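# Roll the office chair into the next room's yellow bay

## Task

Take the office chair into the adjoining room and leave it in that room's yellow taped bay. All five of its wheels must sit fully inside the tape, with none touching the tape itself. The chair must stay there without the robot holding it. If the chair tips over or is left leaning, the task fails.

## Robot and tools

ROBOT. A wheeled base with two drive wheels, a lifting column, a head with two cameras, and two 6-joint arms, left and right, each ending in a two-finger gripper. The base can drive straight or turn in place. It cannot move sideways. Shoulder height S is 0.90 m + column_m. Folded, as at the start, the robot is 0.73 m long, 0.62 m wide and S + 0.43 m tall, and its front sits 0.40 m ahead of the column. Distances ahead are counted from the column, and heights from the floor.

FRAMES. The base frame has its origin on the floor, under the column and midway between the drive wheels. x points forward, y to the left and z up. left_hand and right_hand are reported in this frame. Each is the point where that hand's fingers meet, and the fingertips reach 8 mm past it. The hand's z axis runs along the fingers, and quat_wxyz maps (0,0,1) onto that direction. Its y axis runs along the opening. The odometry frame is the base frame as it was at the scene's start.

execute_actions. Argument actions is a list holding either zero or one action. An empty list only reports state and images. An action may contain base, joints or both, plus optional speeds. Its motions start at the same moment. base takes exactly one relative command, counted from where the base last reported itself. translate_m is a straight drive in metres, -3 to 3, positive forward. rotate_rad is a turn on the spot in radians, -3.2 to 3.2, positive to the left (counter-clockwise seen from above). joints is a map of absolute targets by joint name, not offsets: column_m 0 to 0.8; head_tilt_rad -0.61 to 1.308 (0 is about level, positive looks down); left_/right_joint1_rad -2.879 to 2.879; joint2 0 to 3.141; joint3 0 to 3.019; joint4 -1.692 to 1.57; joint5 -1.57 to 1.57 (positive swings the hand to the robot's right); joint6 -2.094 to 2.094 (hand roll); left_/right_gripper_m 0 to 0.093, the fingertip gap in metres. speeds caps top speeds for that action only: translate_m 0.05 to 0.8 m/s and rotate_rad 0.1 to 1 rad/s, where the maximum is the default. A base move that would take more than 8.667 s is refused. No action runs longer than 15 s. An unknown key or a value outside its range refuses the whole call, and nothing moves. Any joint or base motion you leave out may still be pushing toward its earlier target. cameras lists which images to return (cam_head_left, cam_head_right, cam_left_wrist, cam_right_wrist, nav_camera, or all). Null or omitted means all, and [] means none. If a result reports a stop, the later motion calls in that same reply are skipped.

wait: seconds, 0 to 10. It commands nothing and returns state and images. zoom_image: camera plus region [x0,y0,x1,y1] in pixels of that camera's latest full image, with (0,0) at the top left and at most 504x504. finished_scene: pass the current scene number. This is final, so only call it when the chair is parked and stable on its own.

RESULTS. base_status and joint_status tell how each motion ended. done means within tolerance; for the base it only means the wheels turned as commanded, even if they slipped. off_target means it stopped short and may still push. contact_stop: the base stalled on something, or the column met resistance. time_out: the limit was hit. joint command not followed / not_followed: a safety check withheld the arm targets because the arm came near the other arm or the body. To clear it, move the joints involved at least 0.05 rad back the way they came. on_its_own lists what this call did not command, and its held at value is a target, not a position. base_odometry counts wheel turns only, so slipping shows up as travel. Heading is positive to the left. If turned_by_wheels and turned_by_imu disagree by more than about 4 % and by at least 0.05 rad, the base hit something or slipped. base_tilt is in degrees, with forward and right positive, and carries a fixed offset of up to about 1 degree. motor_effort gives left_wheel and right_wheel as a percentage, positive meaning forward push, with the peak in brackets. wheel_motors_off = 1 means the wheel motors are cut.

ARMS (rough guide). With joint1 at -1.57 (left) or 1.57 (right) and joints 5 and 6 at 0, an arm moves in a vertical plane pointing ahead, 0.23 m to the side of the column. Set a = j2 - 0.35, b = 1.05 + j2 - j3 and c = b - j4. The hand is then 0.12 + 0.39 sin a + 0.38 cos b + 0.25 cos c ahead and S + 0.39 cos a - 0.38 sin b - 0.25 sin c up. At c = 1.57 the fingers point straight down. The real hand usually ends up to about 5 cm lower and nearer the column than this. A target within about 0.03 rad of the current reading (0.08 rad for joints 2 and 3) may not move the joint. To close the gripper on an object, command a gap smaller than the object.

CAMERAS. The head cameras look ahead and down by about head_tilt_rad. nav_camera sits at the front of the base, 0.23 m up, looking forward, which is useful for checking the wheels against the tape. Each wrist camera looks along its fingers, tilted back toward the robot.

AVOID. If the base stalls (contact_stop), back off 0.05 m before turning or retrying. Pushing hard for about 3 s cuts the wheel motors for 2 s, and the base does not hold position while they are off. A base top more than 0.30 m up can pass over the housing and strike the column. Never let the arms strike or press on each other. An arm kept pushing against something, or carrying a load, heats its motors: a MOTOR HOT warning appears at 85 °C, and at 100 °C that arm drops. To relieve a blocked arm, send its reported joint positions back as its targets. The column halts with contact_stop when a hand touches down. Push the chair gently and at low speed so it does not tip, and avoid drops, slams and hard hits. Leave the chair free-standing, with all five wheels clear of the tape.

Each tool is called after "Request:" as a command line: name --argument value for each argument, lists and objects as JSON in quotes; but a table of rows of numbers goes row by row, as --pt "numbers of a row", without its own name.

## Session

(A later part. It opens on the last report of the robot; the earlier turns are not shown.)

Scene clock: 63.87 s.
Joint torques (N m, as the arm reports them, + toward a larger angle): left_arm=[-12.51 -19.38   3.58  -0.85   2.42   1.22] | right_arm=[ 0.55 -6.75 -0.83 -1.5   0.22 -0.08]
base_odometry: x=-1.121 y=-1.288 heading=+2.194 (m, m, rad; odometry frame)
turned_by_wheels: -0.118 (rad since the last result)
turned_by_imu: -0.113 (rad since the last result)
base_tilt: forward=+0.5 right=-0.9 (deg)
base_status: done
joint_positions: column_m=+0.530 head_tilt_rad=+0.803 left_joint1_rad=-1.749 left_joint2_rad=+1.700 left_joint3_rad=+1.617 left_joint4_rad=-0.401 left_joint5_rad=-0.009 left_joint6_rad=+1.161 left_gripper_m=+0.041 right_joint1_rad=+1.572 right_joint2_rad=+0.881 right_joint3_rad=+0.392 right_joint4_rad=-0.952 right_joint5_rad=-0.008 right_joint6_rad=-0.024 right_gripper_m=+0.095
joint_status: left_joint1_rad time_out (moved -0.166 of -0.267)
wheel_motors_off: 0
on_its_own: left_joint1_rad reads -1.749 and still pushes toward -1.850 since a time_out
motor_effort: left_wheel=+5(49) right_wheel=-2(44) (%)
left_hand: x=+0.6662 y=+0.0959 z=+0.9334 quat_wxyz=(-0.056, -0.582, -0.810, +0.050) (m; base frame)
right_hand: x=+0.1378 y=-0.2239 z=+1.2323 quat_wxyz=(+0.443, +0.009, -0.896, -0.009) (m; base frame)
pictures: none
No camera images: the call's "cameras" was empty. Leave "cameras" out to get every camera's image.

Request:
execute_actions --actions '[{"base":{"translate_m":0.25},"speeds":{"translate_m":0.2}}]' --cameras '["cam_head_left","nav_camera"]'

Scene clock: 67.17 s.
Joint torques (N m, as the arm reports them, + toward a larger angle): left_arm=[ -6.44 -20.38   4.93  -0.7    0.68  -0.75] | right_arm=[ 0.54 -6.74 -0.9  -1.5   0.21 -0.07]
base_odometry: x=-1.267 y=-1.085 heading=+2.193 (m, m, rad; odometry frame)
turned_by_wheels: -0.001 (rad since the last result)
turned_by_imu: +0.000 (rad since the last result)
base_tilt: forward=+0.5 right=-0.9 (deg)
base_status: done
joint_positions: column_m=+0.530 head_tilt_rad=+0.803 left_joint1_rad=-1.845 left_joint2_rad=+1.724 left_joint3_rad=+1.600 left_joint4_rad=-0.409 left_joint5_rad=+0.031 left_joint6_rad=+1.393 left_gripper_m=+0.040 right_joint1_rad=+1.572 right_joint2_rad=+0.881 right_joint3_rad=+0.392 right_joint4_rad=-0.952 right_joint5_rad=-0.008 right_joint6_rad=-0.024 right_gripper_m=+0.095
joint_status: not commanded
wheel_motors_off: 0
on_its_own: left_joint1_rad moved -0.096 to your old target -1.850
motor_effort: left_wheel=-3(46) right_wheel=+1(30) (%)
left_hand: x=+0.6334 y=+0.0199 z=+0.9334 quat_wxyz=(-0.081, -0.687, -0.714, +0.106) (m; base frame)
right_hand: x=+0.1378 y=-0.2239 z=+1.2323 quat_wxyz=(+0.443, +0.009, -0.896, -0.009) (m; base frame)
pictures: cam_head_left, nav_camera
camera_calibration (this result's frames):
cam_head_left: T_world_to_cam=[[0.0598642, -0.998195, -0.00489012, 0.061448], [-0.762506, -0.0425668, -0.645579, 1.02128], [0.644205, 0.0423758, -0.763678, 1.0583], [0, 0, 0, 1]] pos_world=[0.09329, 0.0599632, 1.46782]
Images, in order (width x height): cam_head_left 896x504, nav_camera 896x504.

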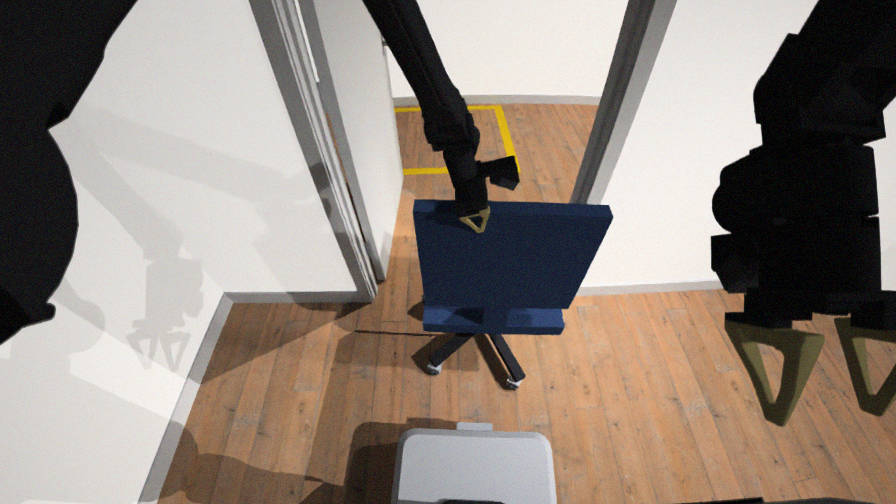

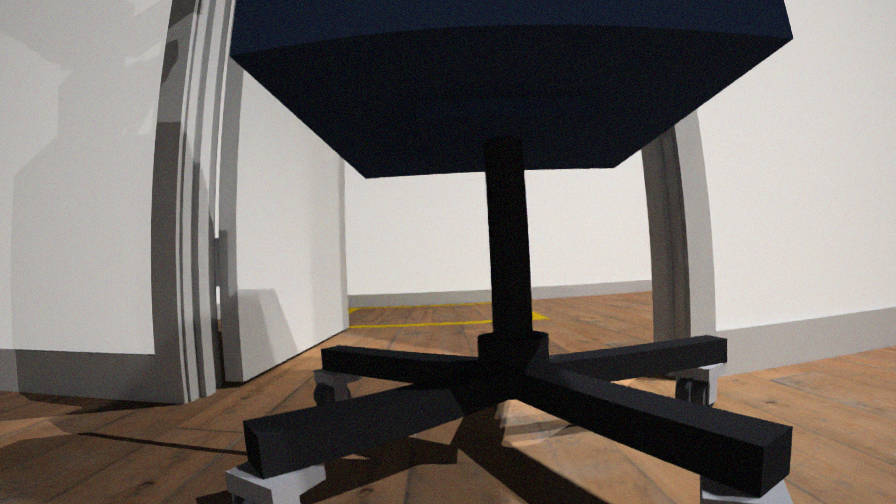

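Request:
execute_actions --actions '[{"base":{"rotate_rad":0.09},"speeds":{"rotate_rad":0.2}}]' --cameras '[]'

Request:
execute_actions --actions '[{"base":{"translate_m":0.3},"speeds":{"translate_m":0.2}}]' --cameras '["cam_head_left","nav_camera"]'

Scene clock: 70.20 s.
Joint torques (N m, as the arm reports them, + toward a larger angle): left_arm=[ -3.09 -21.95   3.84  -1.15   0.22  -1.27] | right_arm=[ 0.58 -6.72 -0.76 -1.49  0.21 -0.07]
base_odometry: x=-1.267 y=-1.085 heading=+2.282 (m, m, rad; odometry frame)
turned_by_wheels: +0.089 (rad since the last result)
turned_by_imu: +0.087 (rad since the last result)
base_tilt: forward=+0.5 right=-0.9 (deg)
base_status: done
joint_positions: column_m=+0.530 head_tilt_rad=+0.803 left_joint1_rad=-1.894 left_joint2_rad=+1.747 left_joint3_rad=+1.608 left_joint4_rad=-0.396 left_joint5_rad=+0.042 left_joint6_rad=+1.454 left_gripper_m=+0.040 right_joint1_rad=+1.572 right_joint2_rad=+0.881 right_joint3_rad=+0.392 right_joint4_rad=-0.952 right_joint5_rad=-0.008 right_joint6_rad=-0.024 right_gripper_m=+0.095
joint_status: not commanded
wheel_motors_off: 0
motor_effort: left_wheel=+0(47) right_wheel=+1(30) (%)
left_hand: x=+0.6232 y=-0.0191 z=+0.9332 quat_wxyz=(-0.101, -0.715, -0.681, +0.124) (m; base frame)
right_hand: x=+0.1378 y=-0.2239 z=+1.2323 quat_wxyz=(+0.443, +0.009, -0.896, -0.009) (m; base frame)
pictures: none
No camera images: the call's "cameras" was empty. Leave "cameras" out to get every camera's image.

Scene clock: 72.80 s.
Joint torques (N m, as the arm reports them, + toward a larger angle): left_arm=[ -1.69 -20.98   7.31   0.44   0.27  -2.51] | right_arm=[ 0.57 -6.96 -0.85 -1.51  0.22 -0.08]
base_odometry: x=-1.463 y=-0.857 heading=+2.282 (m, m, rad; odometry frame)
turned_by_wheels: +0.000 (rad since the last result)
turned_by_imu: +0.000 (rad since the last result)
base_tilt: forward=+0.5 right=-0.9 (deg)
base_status: done
joint_positions: column_m=+0.530 head_tilt_rad=+0.803 left_joint1_rad=-1.915 left_joint2_rad=+1.743 left_joint3_rad=+1.566 left_joint4_rad=-0.444 left_joint5_rad=+0.042 left_joint6_rad=+1.603 left_gripper_m=+0.044 right_joint1_rad=+1.572 right_joint2_rad=+0.881 right_joint3_rad=+0.392 right_joint4_rad=-0.952 right_joint5_rad=-0.008 right_joint6_rad=-0.024 right_gripper_m=+0.095
joint_status: not commanded
wheel_motors_off: 0
on_its_own: left_joint1_rad reads -1.915 and still pushes toward -1.850 since a time_out
motor_effort: left_wheel=-1(48) right_wheel=+3(32) (%)
left_hand: x=+0.5861 y=-0.0281 z=+0.9341 quat_wxyz=(-0.083, -0.768, -0.617, +0.150) (m; base frame)
right_hand: x=+0.1382 y=-0.2239 z=+1.2321 quat_wxyz=(+0.443, +0.009, -0.897, -0.009) (m; base frame)
pictures: cam_head_left, nav_camera
camera_calibration (this result's frames):
cam_head_left: T_world_to_cam=[[0.0598642, -0.998195, -0.00489011, 0.061448], [-0.762506, -0.0425668, -0.645579, 1.02128], [0.644205, 0.0423758, -0.763678, 1.0583], [0, 0, 0, 1]] pos_world=[0.09329, 0.0599632, 1.46782]
Images, in order (width x height): cam_head_left 896x504, nav_camera 896x504.

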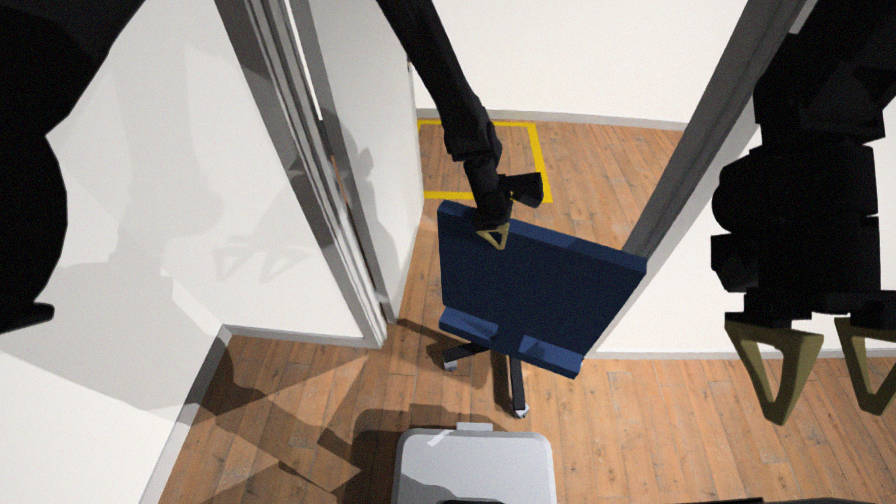

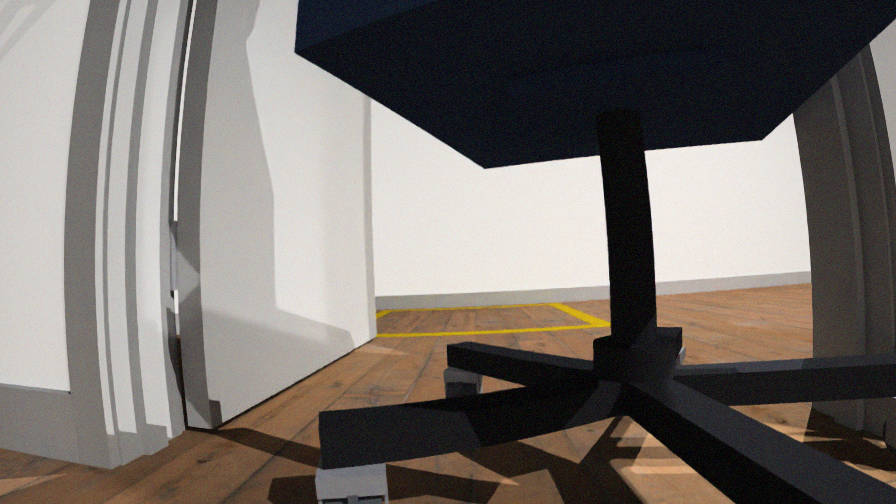

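Request:
execute_actions --actions '[{"base":{"translate_m":-0.15},"joints":{"left_joint1_rad":-1.62,"left_joint2_rad":1.70,"left_joint3_rad":1.61,"left_joint4_rad":-0.43,"left_joint5_rad":0.04,"left_joint6_rad":1.5},"speeds":{"translate_m":0.15}}]' --cameras '["cam_head_left","nav_camera"]'

Scene clock: 77.47 s.
Joint torques (N m, as the arm reports them, + toward a larger angle): left_arm=[ -2.68 -18.08   5.83   0.35   0.25  -0.29] | right_arm=[ 0.54 -6.52 -0.89 -1.51  0.22 -0.08]
base_odometry: x=-1.365 y=-0.971 heading=+2.282 (m, m, rad; odometry frame)
turned_by_wheels: +0.001 (rad since the last result)
turned_by_imu: +0.001 (rad since the last result)
base_tilt: forward=+0.5 right=-0.9 (deg)
base_status: done
joint_positions: column_m=+0.530 head_tilt_rad=+0.803 left_joint1_rad=-1.610 left_joint2_rad=+1.684 left_joint3_rad=+1.592 left_joint4_rad=-0.438 left_joint5_rad=+0.038 left_joint6_rad=+1.539 left_gripper_m=+0.039 right_joint1_rad=+1.572 right_joint2_rad=+0.881 right_joint3_rad=+0.392 right_joint4_rad=-0.952 right_joint5_rad=-0.008 right_joint6_rad=-0.024 right_gripper_m=+0.095
joint_status: left_joint6_rad time_out (moved -0.064 of -0.103); the others done
wheel_motors_off: 0
on_its_own: left_joint6_rad reads +1.539 and still pushes toward +1.500 since a time_out; left_gripper_m moved -0.004 toward your old target +0.020
motor_effort: left_wheel=+4(41) right_wheel=-2(22) (%)
left_hand: x=+0.6556 y=+0.1893 z=+0.9287 quat_wxyz=(-0.022, -0.702, -0.711, +0.029) (m; base frame)
right_hand: x=+0.1380 y=-0.2239 z=+1.2322 quat_wxyz=(+0.443, +0.009, -0.897, -0.009) (m; base frame)
pictures: cam_head_left, nav_camera
camera_calibration (this result's frames):
cam_head_left: T_world_to_cam=[[0.0598642, -0.998195, -0.00489032, 0.0614483], [-0.762509, -0.0425668, -0.645576, 1.02128], [0.644202, 0.0423758, -0.76368, 1.05831], [0, 0, 0, 1]] pos_world=[0.0932899, 0.0599632, 1.46782]
Images, in order (width x height): cam_head_left 896x504, nav_camera 896x504.

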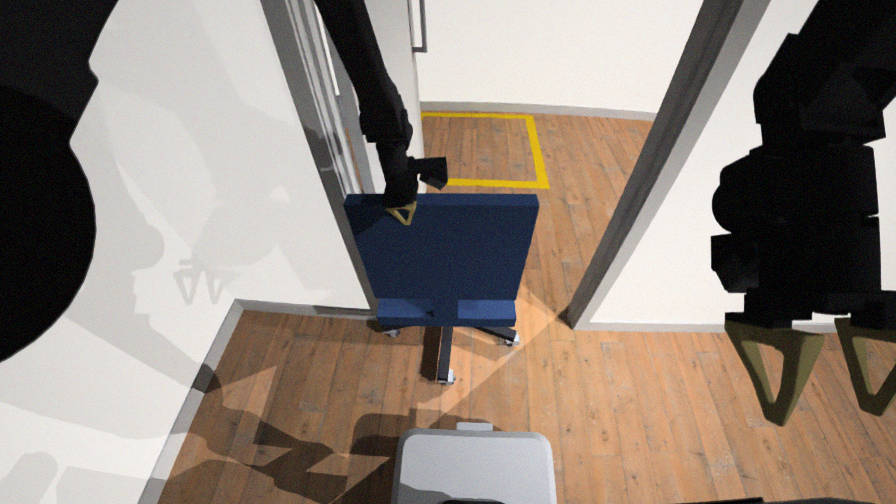

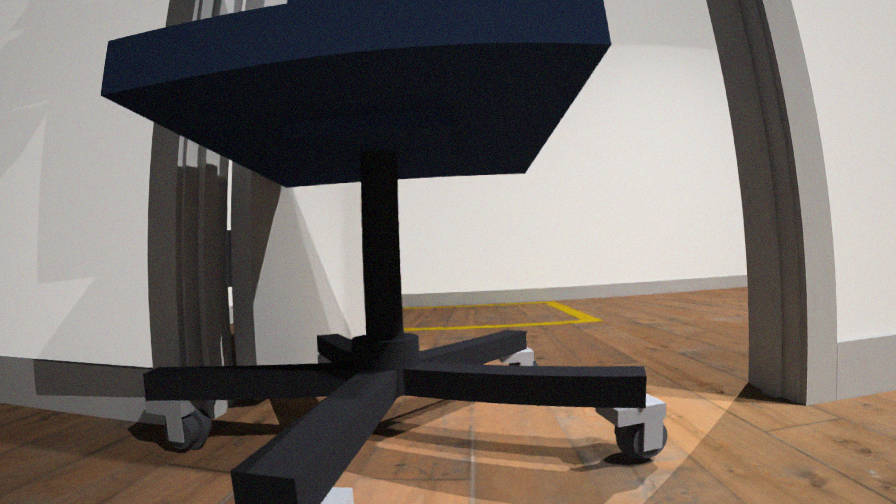

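Request:
execute_actions --actions '[{"joints":{"left_joint1_rad":-1.76}}]' --cameras '[]'

Request:
execute_actions --actions '[{"base":{"translate_m":0.25},"speeds":{"translate_m":0.15}}]' --cameras '["cam_head_left","nav_camera"]'

Scene clock: 80.53 s.
Joint torques (N m, as the arm reports them, + toward a larger angle): left_arm=[ -8.84 -18.18   6.11   0.17   1.75   0.78] | right_arm=[ 0.55 -6.73 -0.83 -1.49  0.21 -0.08]
base_odometry: x=-1.365 y=-0.971 heading=+2.282 (m, m, rad; odometry frame)
turned_by_wheels: +0.000 (rad since the last result)
turned_by_imu: +0.000 (rad since the last result)
base_tilt: forward=+0.4 right=-0.9 (deg)
base_status: not commanded
joint_positions: column_m=+0.530 head_tilt_rad=+0.803 left_joint1_rad=-1.692 left_joint2_rad=+1.688 left_joint3_rad=+1.587 left_joint4_rad=-0.433 left_joint5_rad=+0.005 left_joint6_rad=+1.412 left_gripper_m=+0.039 right_joint1_rad=+1.572 right_joint2_rad=+0.881 right_joint3_rad=+0.392 right_joint4_rad=-0.952 right_joint5_rad=-0.008 right_joint6_rad=-0.024 right_gripper_m=+0.095
joint_status: left_joint1_rad time_out (moved -0.081 of -0.150)
wheel_motors_off: 0
on_its_own: left_joint1_rad reads -1.692 and still pushes toward -1.760 since a time_out; left_joint6_rad reads +1.412 and still pushes toward +1.500 since a time_out
motor_effort: left_wheel=+7(9) right_wheel=-3(5) (%)
left_hand: x=+0.6499 y=+0.1359 z=+0.9299 quat_wxyz=(-0.031, -0.671, -0.739, +0.045) (m; base frame)
right_hand: x=+0.1380 y=-0.2239 z=+1.2322 quat_wxyz=(+0.443, +0.009, -0.897, -0.009) (m; base frame)
pictures: none
No camera images: the call's "cameras" was empty. Leave "cameras" out to get every camera's image.

not run: a stop came earlier in this reply.

Request:
execute_actions --actions '[{"base":{"translate_m":0.25},"speeds":{"translate_m":0.15}}]' --cameras '["cam_head_left","nav_camera"]'

Scene clock: 84.33 s.
Joint torques (N m, as the arm reports them, + toward a larger angle): left_arm=[ -7.12 -18.86   5.38   0.24   0.97   0.06] | right_arm=[ 0.57 -6.72 -0.8  -1.51  0.21 -0.07]
base_odometry: x=-1.529 y=-0.782 heading=+2.281 (m, m, rad; odometry frame)
turned_by_wheels: -0.001 (rad since the last result)
turned_by_imu: -0.001 (rad since the last result)
base_tilt: forward=+0.4 right=-0.9 (deg)
base_status: done
joint_positions: column_m=+0.530 head_tilt_rad=+0.803 left_joint1_rad=-1.721 left_joint2_rad=+1.697 left_joint3_rad=+1.596 left_joint4_rad=-0.433 left_joint5_rad=+0.023 left_joint6_rad=+1.496 left_gripper_m=+0.039 right_joint1_rad=+1.572 right_joint2_rad=+0.881 right_joint3_rad=+0.392 right_joint4_rad=-0.952 right_joint5_rad=-0.008 right_joint6_rad=-0.024 right_gripper_m=+0.095
joint_status: not commanded
wheel_motors_off: 0
on_its_own: left_joint6_rad moved +0.083 to your old target +1.500
motor_effort: left_wheel=+0(32) right_wheel=+2(44) (%)
left_hand: x=+0.6489 y=+0.1118 z=+0.9295 quat_wxyz=(-0.048, -0.705, -0.705, +0.060) (m; base frame)
right_hand: x=+0.1380 y=-0.2239 z=+1.2322 quat_wxyz=(+0.443, +0.009, -0.897, -0.009) (m; base frame)
pictures: cam_head_left, nav_camera
camera_calibration (this result's frames):
cam_head_left: T_world_to_cam=[[0.0598642, -0.998195, -0.00489032, 0.0614483], [-0.762509, -0.0425668, -0.645576, 1.02128], [0.644202, 0.0423758, -0.76368, 1.05831], [0, 0, 0, 1]] pos_world=[0.0932899, 0.0599632, 1.46782]
Images, in order (width x height): cam_head_left 896x504, nav_camera 896x504.

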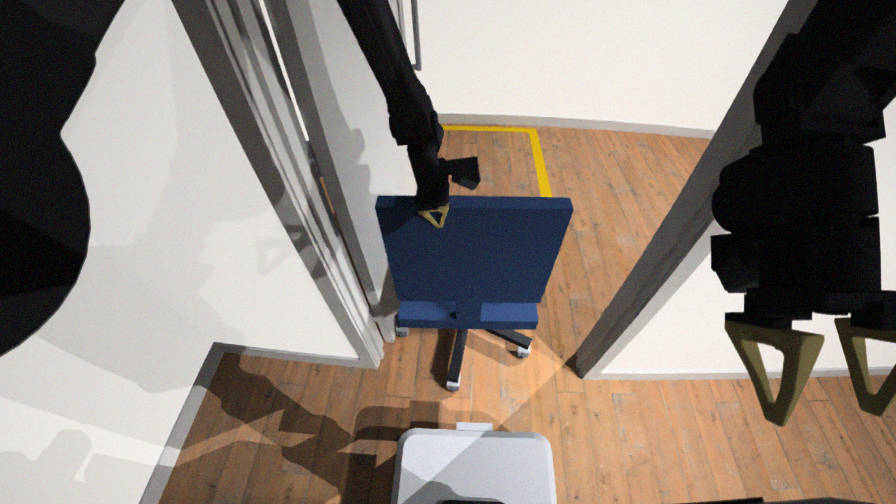

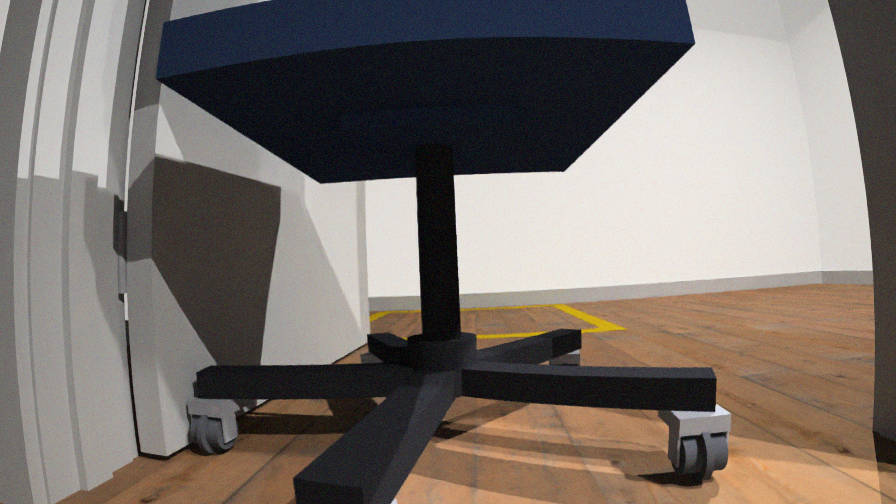

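Request:
execute_actions --actions '[{"base":{"translate_m":0.5},"speeds":{"translate_m":0.2}}]' --cameras '["cam_head_left","nav_camera"]'

Scene clock: 89.83 s.
Joint torques (N m, as the arm reports them, + toward a larger angle): left_arm=[ -4.43 -19.55   4.95   0.08   0.18  -0.68] | right_arm=[ 0.59 -6.83 -0.76 -1.49  0.21 -0.08]
base_odometry: x=-1.855 y=-0.403 heading=+2.281 (m, m, rad; odometry frame)
turned_by_wheels: -0.001 (rad since the last result)
turned_by_imu: +0.000 (rad since the last result)
base_tilt: forward=+0.5 right=-0.9 (deg)
base_status: done
joint_positions: column_m=+0.530 head_tilt_rad=+0.803 left_joint1_rad=-1.764 left_joint2_rad=+1.709 left_joint3_rad=+1.598 left_joint4_rad=-0.432 left_joint5_rad=+0.042 left_joint6_rad=+1.584 left_gripper_m=+0.040 right_joint1_rad=+1.572 right_joint2_rad=+0.881 right_joint3_rad=+0.392 right_joint4_rad=-0.952 right_joint5_rad=-0.008 right_joint6_rad=-0.024 right_gripper_m=+0.095
joint_status: not commanded
wheel_motors_off: 0
motor_effort: left_wheel=-2(37) right_wheel=+1(29) (%)
left_hand: x=+0.6409 y=+0.0769 z=+0.9289 quat_wxyz=(-0.066, -0.741, -0.663, +0.081) (m; base frame)
right_hand: x=+0.1380 y=-0.2239 z=+1.2322 quat_wxyz=(+0.443, +0.009, -0.897, -0.009) (m; base frame)
pictures: cam_head_left, nav_camera
camera_calibration (this result's frames):
cam_head_left: T_world_to_cam=[[0.0598642, -0.998195, -0.00489032, 0.0614483], [-0.762509, -0.0425668, -0.645576, 1.02128], [0.644202, 0.0423758, -0.76368, 1.05831], [0, 0, 0, 1]] pos_world=[0.0932899, 0.0599632, 1.46782]
Images, in order (width x height): cam_head_left 896x504, nav_camera 896x504.

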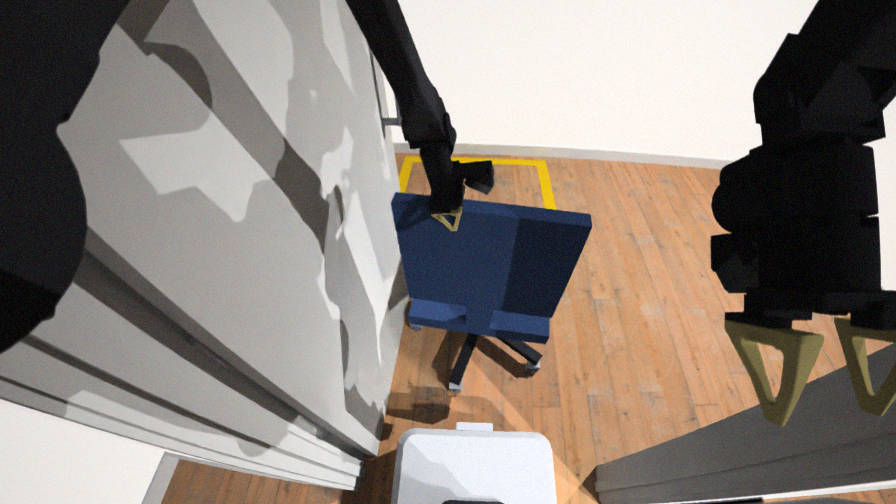

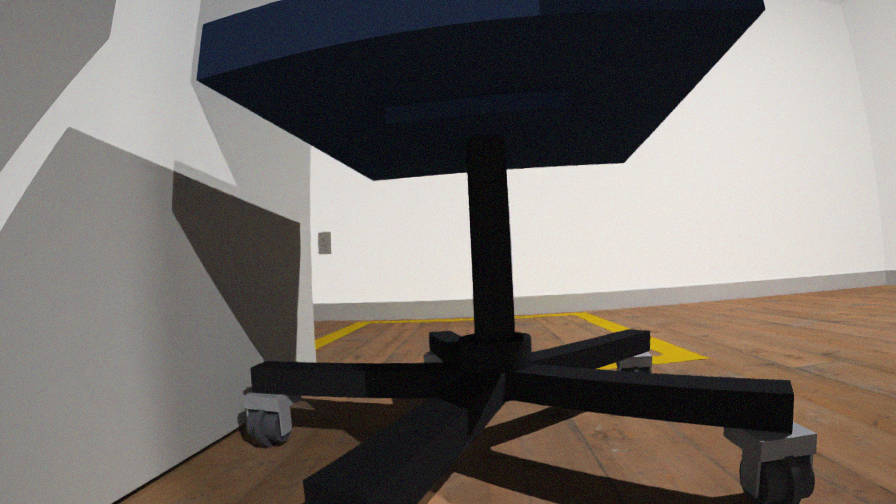

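Request:
execute_actions --actions '[{"base":{"translate_m":0.55},"speeds":{"translate_m":0.2}}]' --cameras '["cam_head_left","nav_camera"]'

Scene clock: 98.03 s.
Joint torques (N m, as the arm reports them, + toward a larger angle): left_arm=[ -1.79 -19.83   5.55   0.31   0.03  -1.47] | right_arm=[ 0.58 -6.68 -0.82 -1.56  0.21 -0.08]
base_odometry: x=-2.213 y=+0.015 heading=+2.279 (m, m, rad; odometry frame)
turned_by_wheels: -0.001 (rad since the last result)
turned_by_imu: +0.000 (rad since the last result)
base_tilt: forward=+0.4 right=-0.9 (deg)
base_status: done
joint_positions: column_m=+0.530 head_tilt_rad=+0.803 left_joint1_rad=-1.806 left_joint2_rad=+1.720 left_joint3_rad=+1.590 left_joint4_rad=-0.440 left_joint5_rad=+0.045 left_joint6_rad=+1.678 left_gripper_m=+0.040 right_joint1_rad=+1.572 right_joint2_rad=+0.881 right_joint3_rad=+0.391 right_joint4_rad=-0.952 right_joint5_rad=-0.008 right_joint6_rad=-0.024 right_gripper_m=+0.095
joint_status: not commanded
wheel_motors_off: 0
on_its_own: left_joint1_rad reads -1.806 and still pushes toward -1.760 since a time_out
motor_effort: left_wheel=-2(37) right_wheel=+1(31) (%)
left_hand: x=+0.6252 y=+0.0468 z=+0.9283 quat_wxyz=(-0.075, -0.777, -0.617, +0.100) (m; base frame)
right_hand: x=+0.1376 y=-0.2239 z=+1.2323 quat_wxyz=(+0.443, +0.009, -0.896, -0.009) (m; base frame)
pictures: cam_head_left, nav_camera
camera_calibration (this result's frames):
cam_head_left: T_world_to_cam=[[0.0598642, -0.998195, -0.00489032, 0.0614483], [-0.762509, -0.0425668, -0.645576, 1.02128], [0.644202, 0.0423758, -0.76368, 1.05831], [0, 0, 0, 1]] pos_world=[0.0932899, 0.0599632, 1.46782]
Images, in order (width x height): cam_head_left 896x504, nav_camera 896x504.

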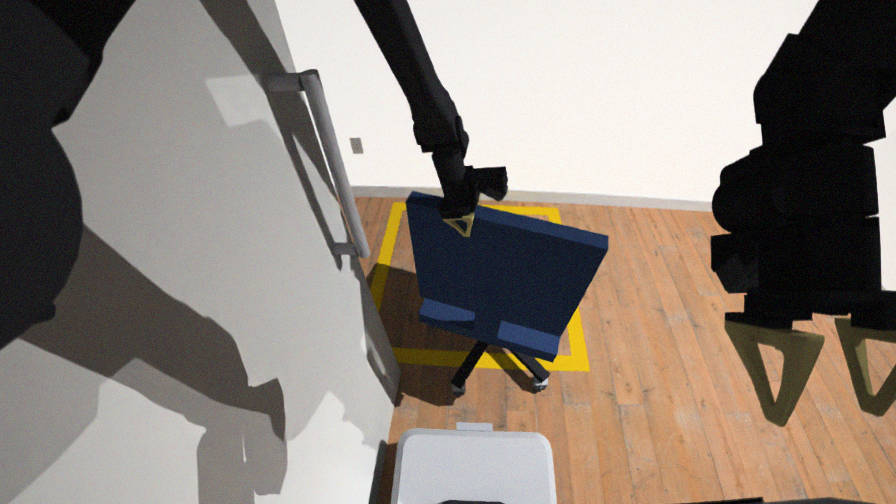

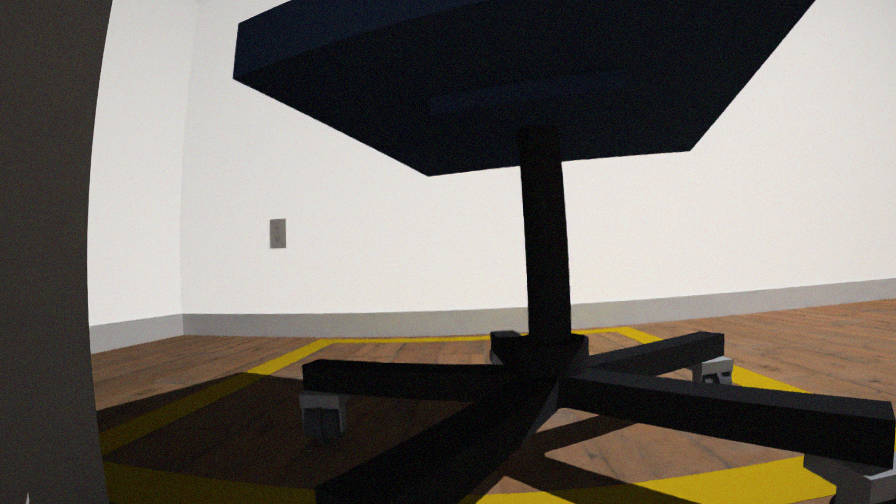

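Request:
execute_actions --actions '[{"base":{"translate_m":0.3},"joints":{"left_joint1_rad":-1.62,"left_joint6_rad":1.5},"speeds":{"translate_m":0.1}}]' --cameras '["cam_head_left","nav_camera","cam_head_right"]'

Scene clock: 105.13 s.
Joint torques (N m, as the arm reports them, + toward a larger angle): left_arm=[  2.27 -19.01   6.27   0.82  -1.26  -1.48] | right_arm=[ 0.56 -6.71 -0.9  -1.46  0.22 -0.08]
base_odometry: x=-2.408 y=+0.243 heading=+2.278 (m, m, rad; odometry frame)
turned_by_wheels: -0.001 (rad since the last result)
turned_by_imu: -0.001 (rad since the last result)
base_tilt: forward=+0.4 right=-0.9 (deg)
base_status: done
joint_positions: column_m=+0.530 head_tilt_rad=+0.803 left_joint1_rad=-1.690 left_joint2_rad=+1.695 left_joint3_rad=+1.585 left_joint4_rad=-0.452 left_joint5_rad=+0.073 left_joint6_rad=+1.679 left_gripper_m=+0.042 right_joint1_rad=+1.572 right_joint2_rad=+0.881 right_joint3_rad=+0.392 right_joint4_rad=-0.952 right_joint5_rad=-0.008 right_joint6_rad=-0.024 right_gripper_m=+0.095
joint_status: left_joint1_rad time_out (moved +0.115 of +0.186); left_joint6_rad time_out (moved +0.002 of -0.178)
wheel_motors_off: 0
on_its_own: left_joint1_rad reads -1.690 and still pushes toward -1.620 since a time_out; left_joint6_rad reads +1.679 and still pushes toward +1.500 since a time_out
motor_effort: left_wheel=-1(37) right_wheel=+2(34) (%)
left_hand: x=+0.6394 y=+0.1259 z=+0.9273 quat_wxyz=(-0.051, -0.761, -0.642, +0.074) (m; base frame)
right_hand: x=+0.1378 y=-0.2239 z=+1.2323 quat_wxyz=(+0.443, +0.009, -0.896, -0.009) (m; base frame)
pictures: cam_head_left, cam_head_right, nav_camera
camera_calibration (this result's frames):
cam_head_left: T_world_to_cam=[[0.0598642, -0.998195, -0.00489033, 0.0614483], [-0.762509, -0.0425668, -0.645576, 1.02128], [0.644202, 0.0423758, -0.76368, 1.05831], [0, 0, 0, 1]] pos_world=[0.0932899, 0.0599632, 1.46782]
cam_head_right: T_world_to_cam=[[0.0381615, -0.99918, -0.0135342, -0.0546665], [-0.745637, -0.0194559, -0.666068, 1.04979], [0.665259, 0.0355097, -0.745768, 1.02525], [0, 0, 0, 1]] pos_world=[0.102798, -0.0706032, 1.46309]
Images, in order (width x height): cam_head_left 896x504, cam_head_right 896x504, nav_camera 896x504.

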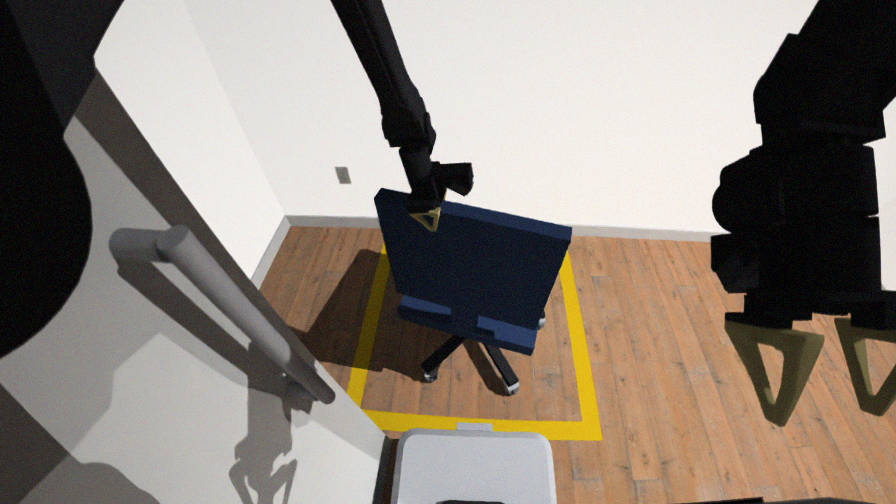

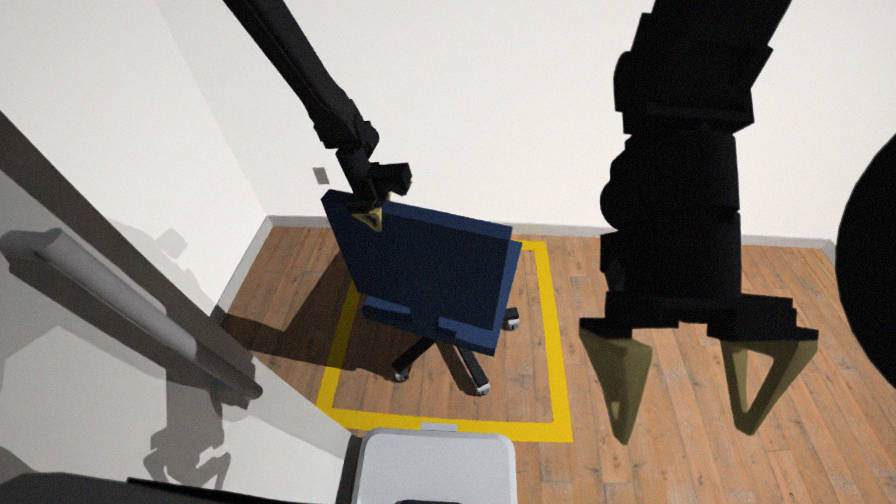

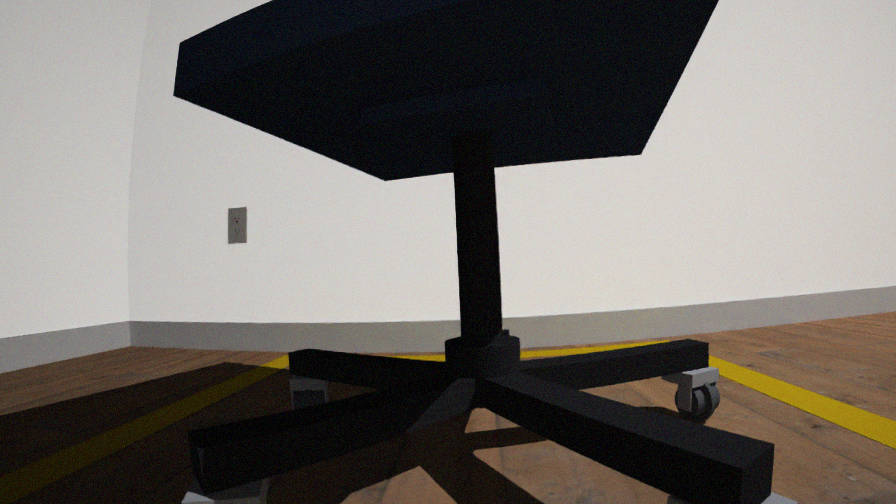

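Request:
execute_actions --actions '[{"joints":{"left_gripper_m":0.093,"left_joint1_rad":-1.69,"left_joint6_rad":1.68}}]' --cameras '[]'

Request:
execute_actions --actions '[{"joints":{"column_m":0.66}}]' --cameras '[]'

Request:
execute_actions --actions '[{"base":{"translate_m":-0.35},"speeds":{"translate_m":0.3}}]' --cameras '["cam_head_left","nav_camera"]'

Scene clock: 108.00 s.
Joint torques (N m, as the arm reports them, + toward a larger angle): left_arm=[ -3.06 -18.8    5.65   0.51   0.07  -0.02] | right_arm=[ 0.56 -6.6  -0.83 -1.49  0.21 -0.07]
base_odometry: x=-2.408 y=+0.243 heading=+2.278 (m, m, rad; odometry frame)
turned_by_wheels: +0.000 (rad since the last result)
turned_by_imu: +0.000 (rad since the last result)
base_tilt: forward=+0.5 right=-0.9 (deg)
base_status: not commanded
joint_positions: column_m=+0.530 head_tilt_rad=+0.803 left_joint1_rad=-1.694 left_joint2_rad=+1.695 left_joint3_rad=+1.592 left_joint4_rad=-0.444 left_joint5_rad=+0.043 left_joint6_rad=+1.688 left_gripper_m=+0.093 right_joint1_rad=+1.572 right_joint2_rad=+0.881 right_joint3_rad=+0.392 right_joint4_rad=-0.952 right_joint5_rad=-0.008 right_joint6_rad=-0.024 right_gripper_m=+0.095
joint_status: all done
wheel_motors_off: 0
motor_effort: left_wheel=+1(0) right_wheel=-3(2) (%)
left_hand: x=+0.6460 y=+0.1277 z=+0.9279 quat_wxyz=(-0.047, -0.766, -0.639, +0.059) (m; base frame)
right_hand: x=+0.1378 y=-0.2239 z=+1.2323 quat_wxyz=(+0.443, +0.009, -0.896, -0.009) (m; base frame)
pictures: none
No camera images: the call's "cameras" was empty. Leave "cameras" out to get every camera's image.

Scene clock: 110.30 s.
Joint torques (N m, as the arm reports them, + toward a larger angle): left_arm=[ -3.14 -18.84   5.71   0.48   0.06  -0.02] | right_arm=[ 0.55 -6.73 -0.81 -1.5   0.21 -0.07]
base_odometry: x=-2.408 y=+0.243 heading=+2.278 (m, m, rad; odometry frame)
turned_by_wheels: +0.000 (rad since the last result)
turned_by_imu: +0.000 (rad since the last result)
base_tilt: forward=+0.4 right=-0.9 (deg)
base_status: not commanded
joint_positions: column_m=+0.660 head_tilt_rad=+0.803 left_joint1_rad=-1.694 left_joint2_rad=+1.695 left_joint3_rad=+1.593 left_joint4_rad=-0.444 left_joint5_rad=+0.043 left_joint6_rad=+1.687 left_gripper_m=+0.093 right_joint1_rad=+1.572 right_joint2_rad=+0.881 right_joint3_rad=+0.392 right_joint4_rad=-0.952 right_joint5_rad=-0.008 right_joint6_rad=-0.024 right_gripper_m=+0.095
joint_status: all done
wheel_motors_off: 0
motor_effort: left_wheel=+2(2) right_wheel=-1(2) (%)
left_hand: x=+0.6463 y=+0.1277 z=+1.0580 quat_wxyz=(-0.048, -0.765, -0.639, +0.059) (m; base frame)
right_hand: x=+0.1378 y=-0.2239 z=+1.3623 quat_wxyz=(+0.443, +0.009, -0.896, -0.009) (m; base frame)
pictures: none
No camera images: the call's "cameras" was empty. Leave "cameras" out to get every camera's image.

Scene clock: 112.87 s.
Joint torques (N m, as the arm reports them, + toward a larger angle): left_arm=[ -2.89 -18.82   5.21   0.41   0.1   -0.03] | right_arm=[ 0.56 -6.63 -0.81 -1.5   0.21 -0.07]
base_odometry: x=-2.181 y=-0.023 heading=+2.277 (m, m, rad; odometry frame)
turned_by_wheels: -0.001 (rad since the last result)
turned_by_imu: -0.002 (rad since the last result)
base_tilt: forward=+0.4 right=-0.8 (deg)
base_status: done
joint_positions: column_m=+0.660 head_tilt_rad=+0.803 left_joint1_rad=-1.694 left_joint2_rad=+1.695 left_joint3_rad=+1.598 left_joint4_rad=-0.441 left_joint5_rad=+0.043 left_joint6_rad=+1.687 left_gripper_m=+0.093 right_joint1_rad=+1.572 right_joint2_rad=+0.881 right_joint3_rad=+0.392 right_joint4_rad=-0.952 right_joint5_rad=-0.008 right_joint6_rad=-0.024 right_gripper_m=+0.095
joint_status: not commanded
wheel_motors_off: 0
motor_effort: left_wheel=-2(32) right_wheel=+1(33) (%)
left_hand: x=+0.6501 y=+0.1276 z=+1.0588 quat_wxyz=(-0.050, -0.765, -0.639, +0.056) (m; base frame)
right_hand: x=+0.1378 y=-0.2239 z=+1.3623 quat_wxyz=(+0.443, +0.009, -0.896, -0.009) (m; base frame)
pictures: cam_head_left, nav_camera
camera_calibration (this result's frames):
cam_head_left: T_world_to_cam=[[0.0598642, -0.998195, -0.00489033, 0.062084], [-0.762509, -0.0425668, -0.645576, 1.10519], [0.644202, 0.0423758, -0.76368, 1.15758], [0, 0, 0, 1]] pos_world=[0.0932899, 0.0599632, 1.59781]
Images, in order (width x height): cam_head_left 896x504, nav_camera 896x504.

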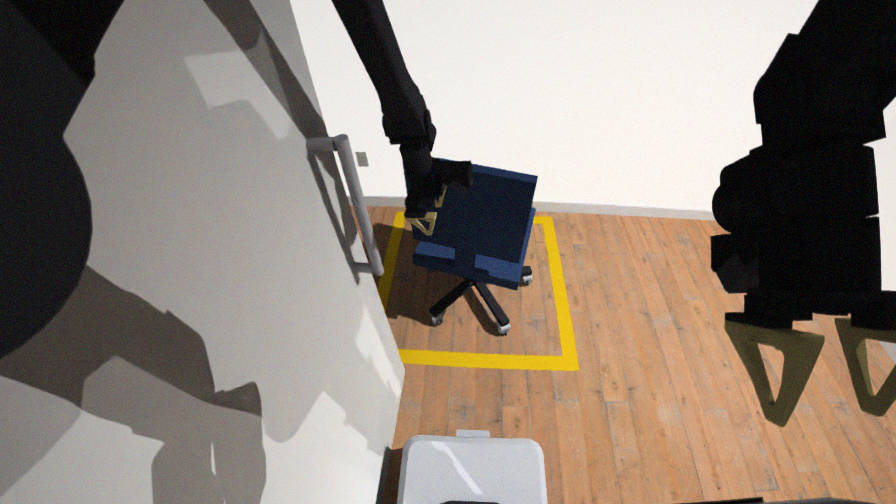

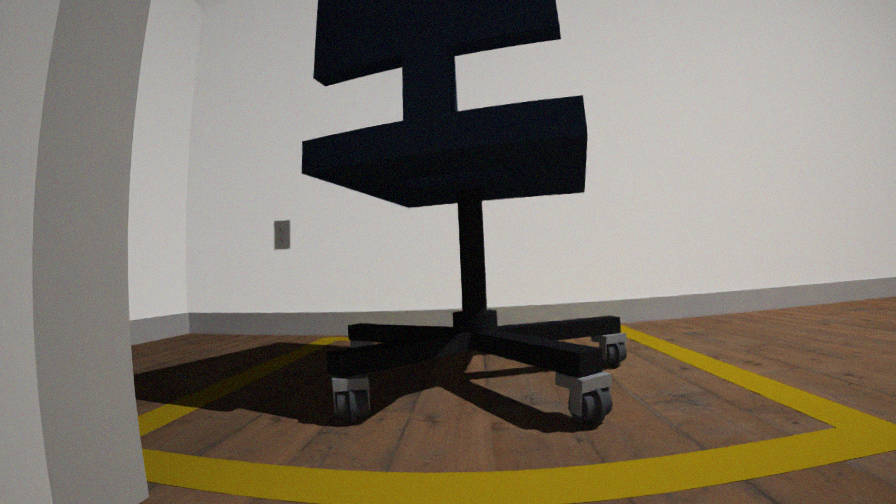

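Request:
finished_scene --scene 1

The scene is finished: the task was done.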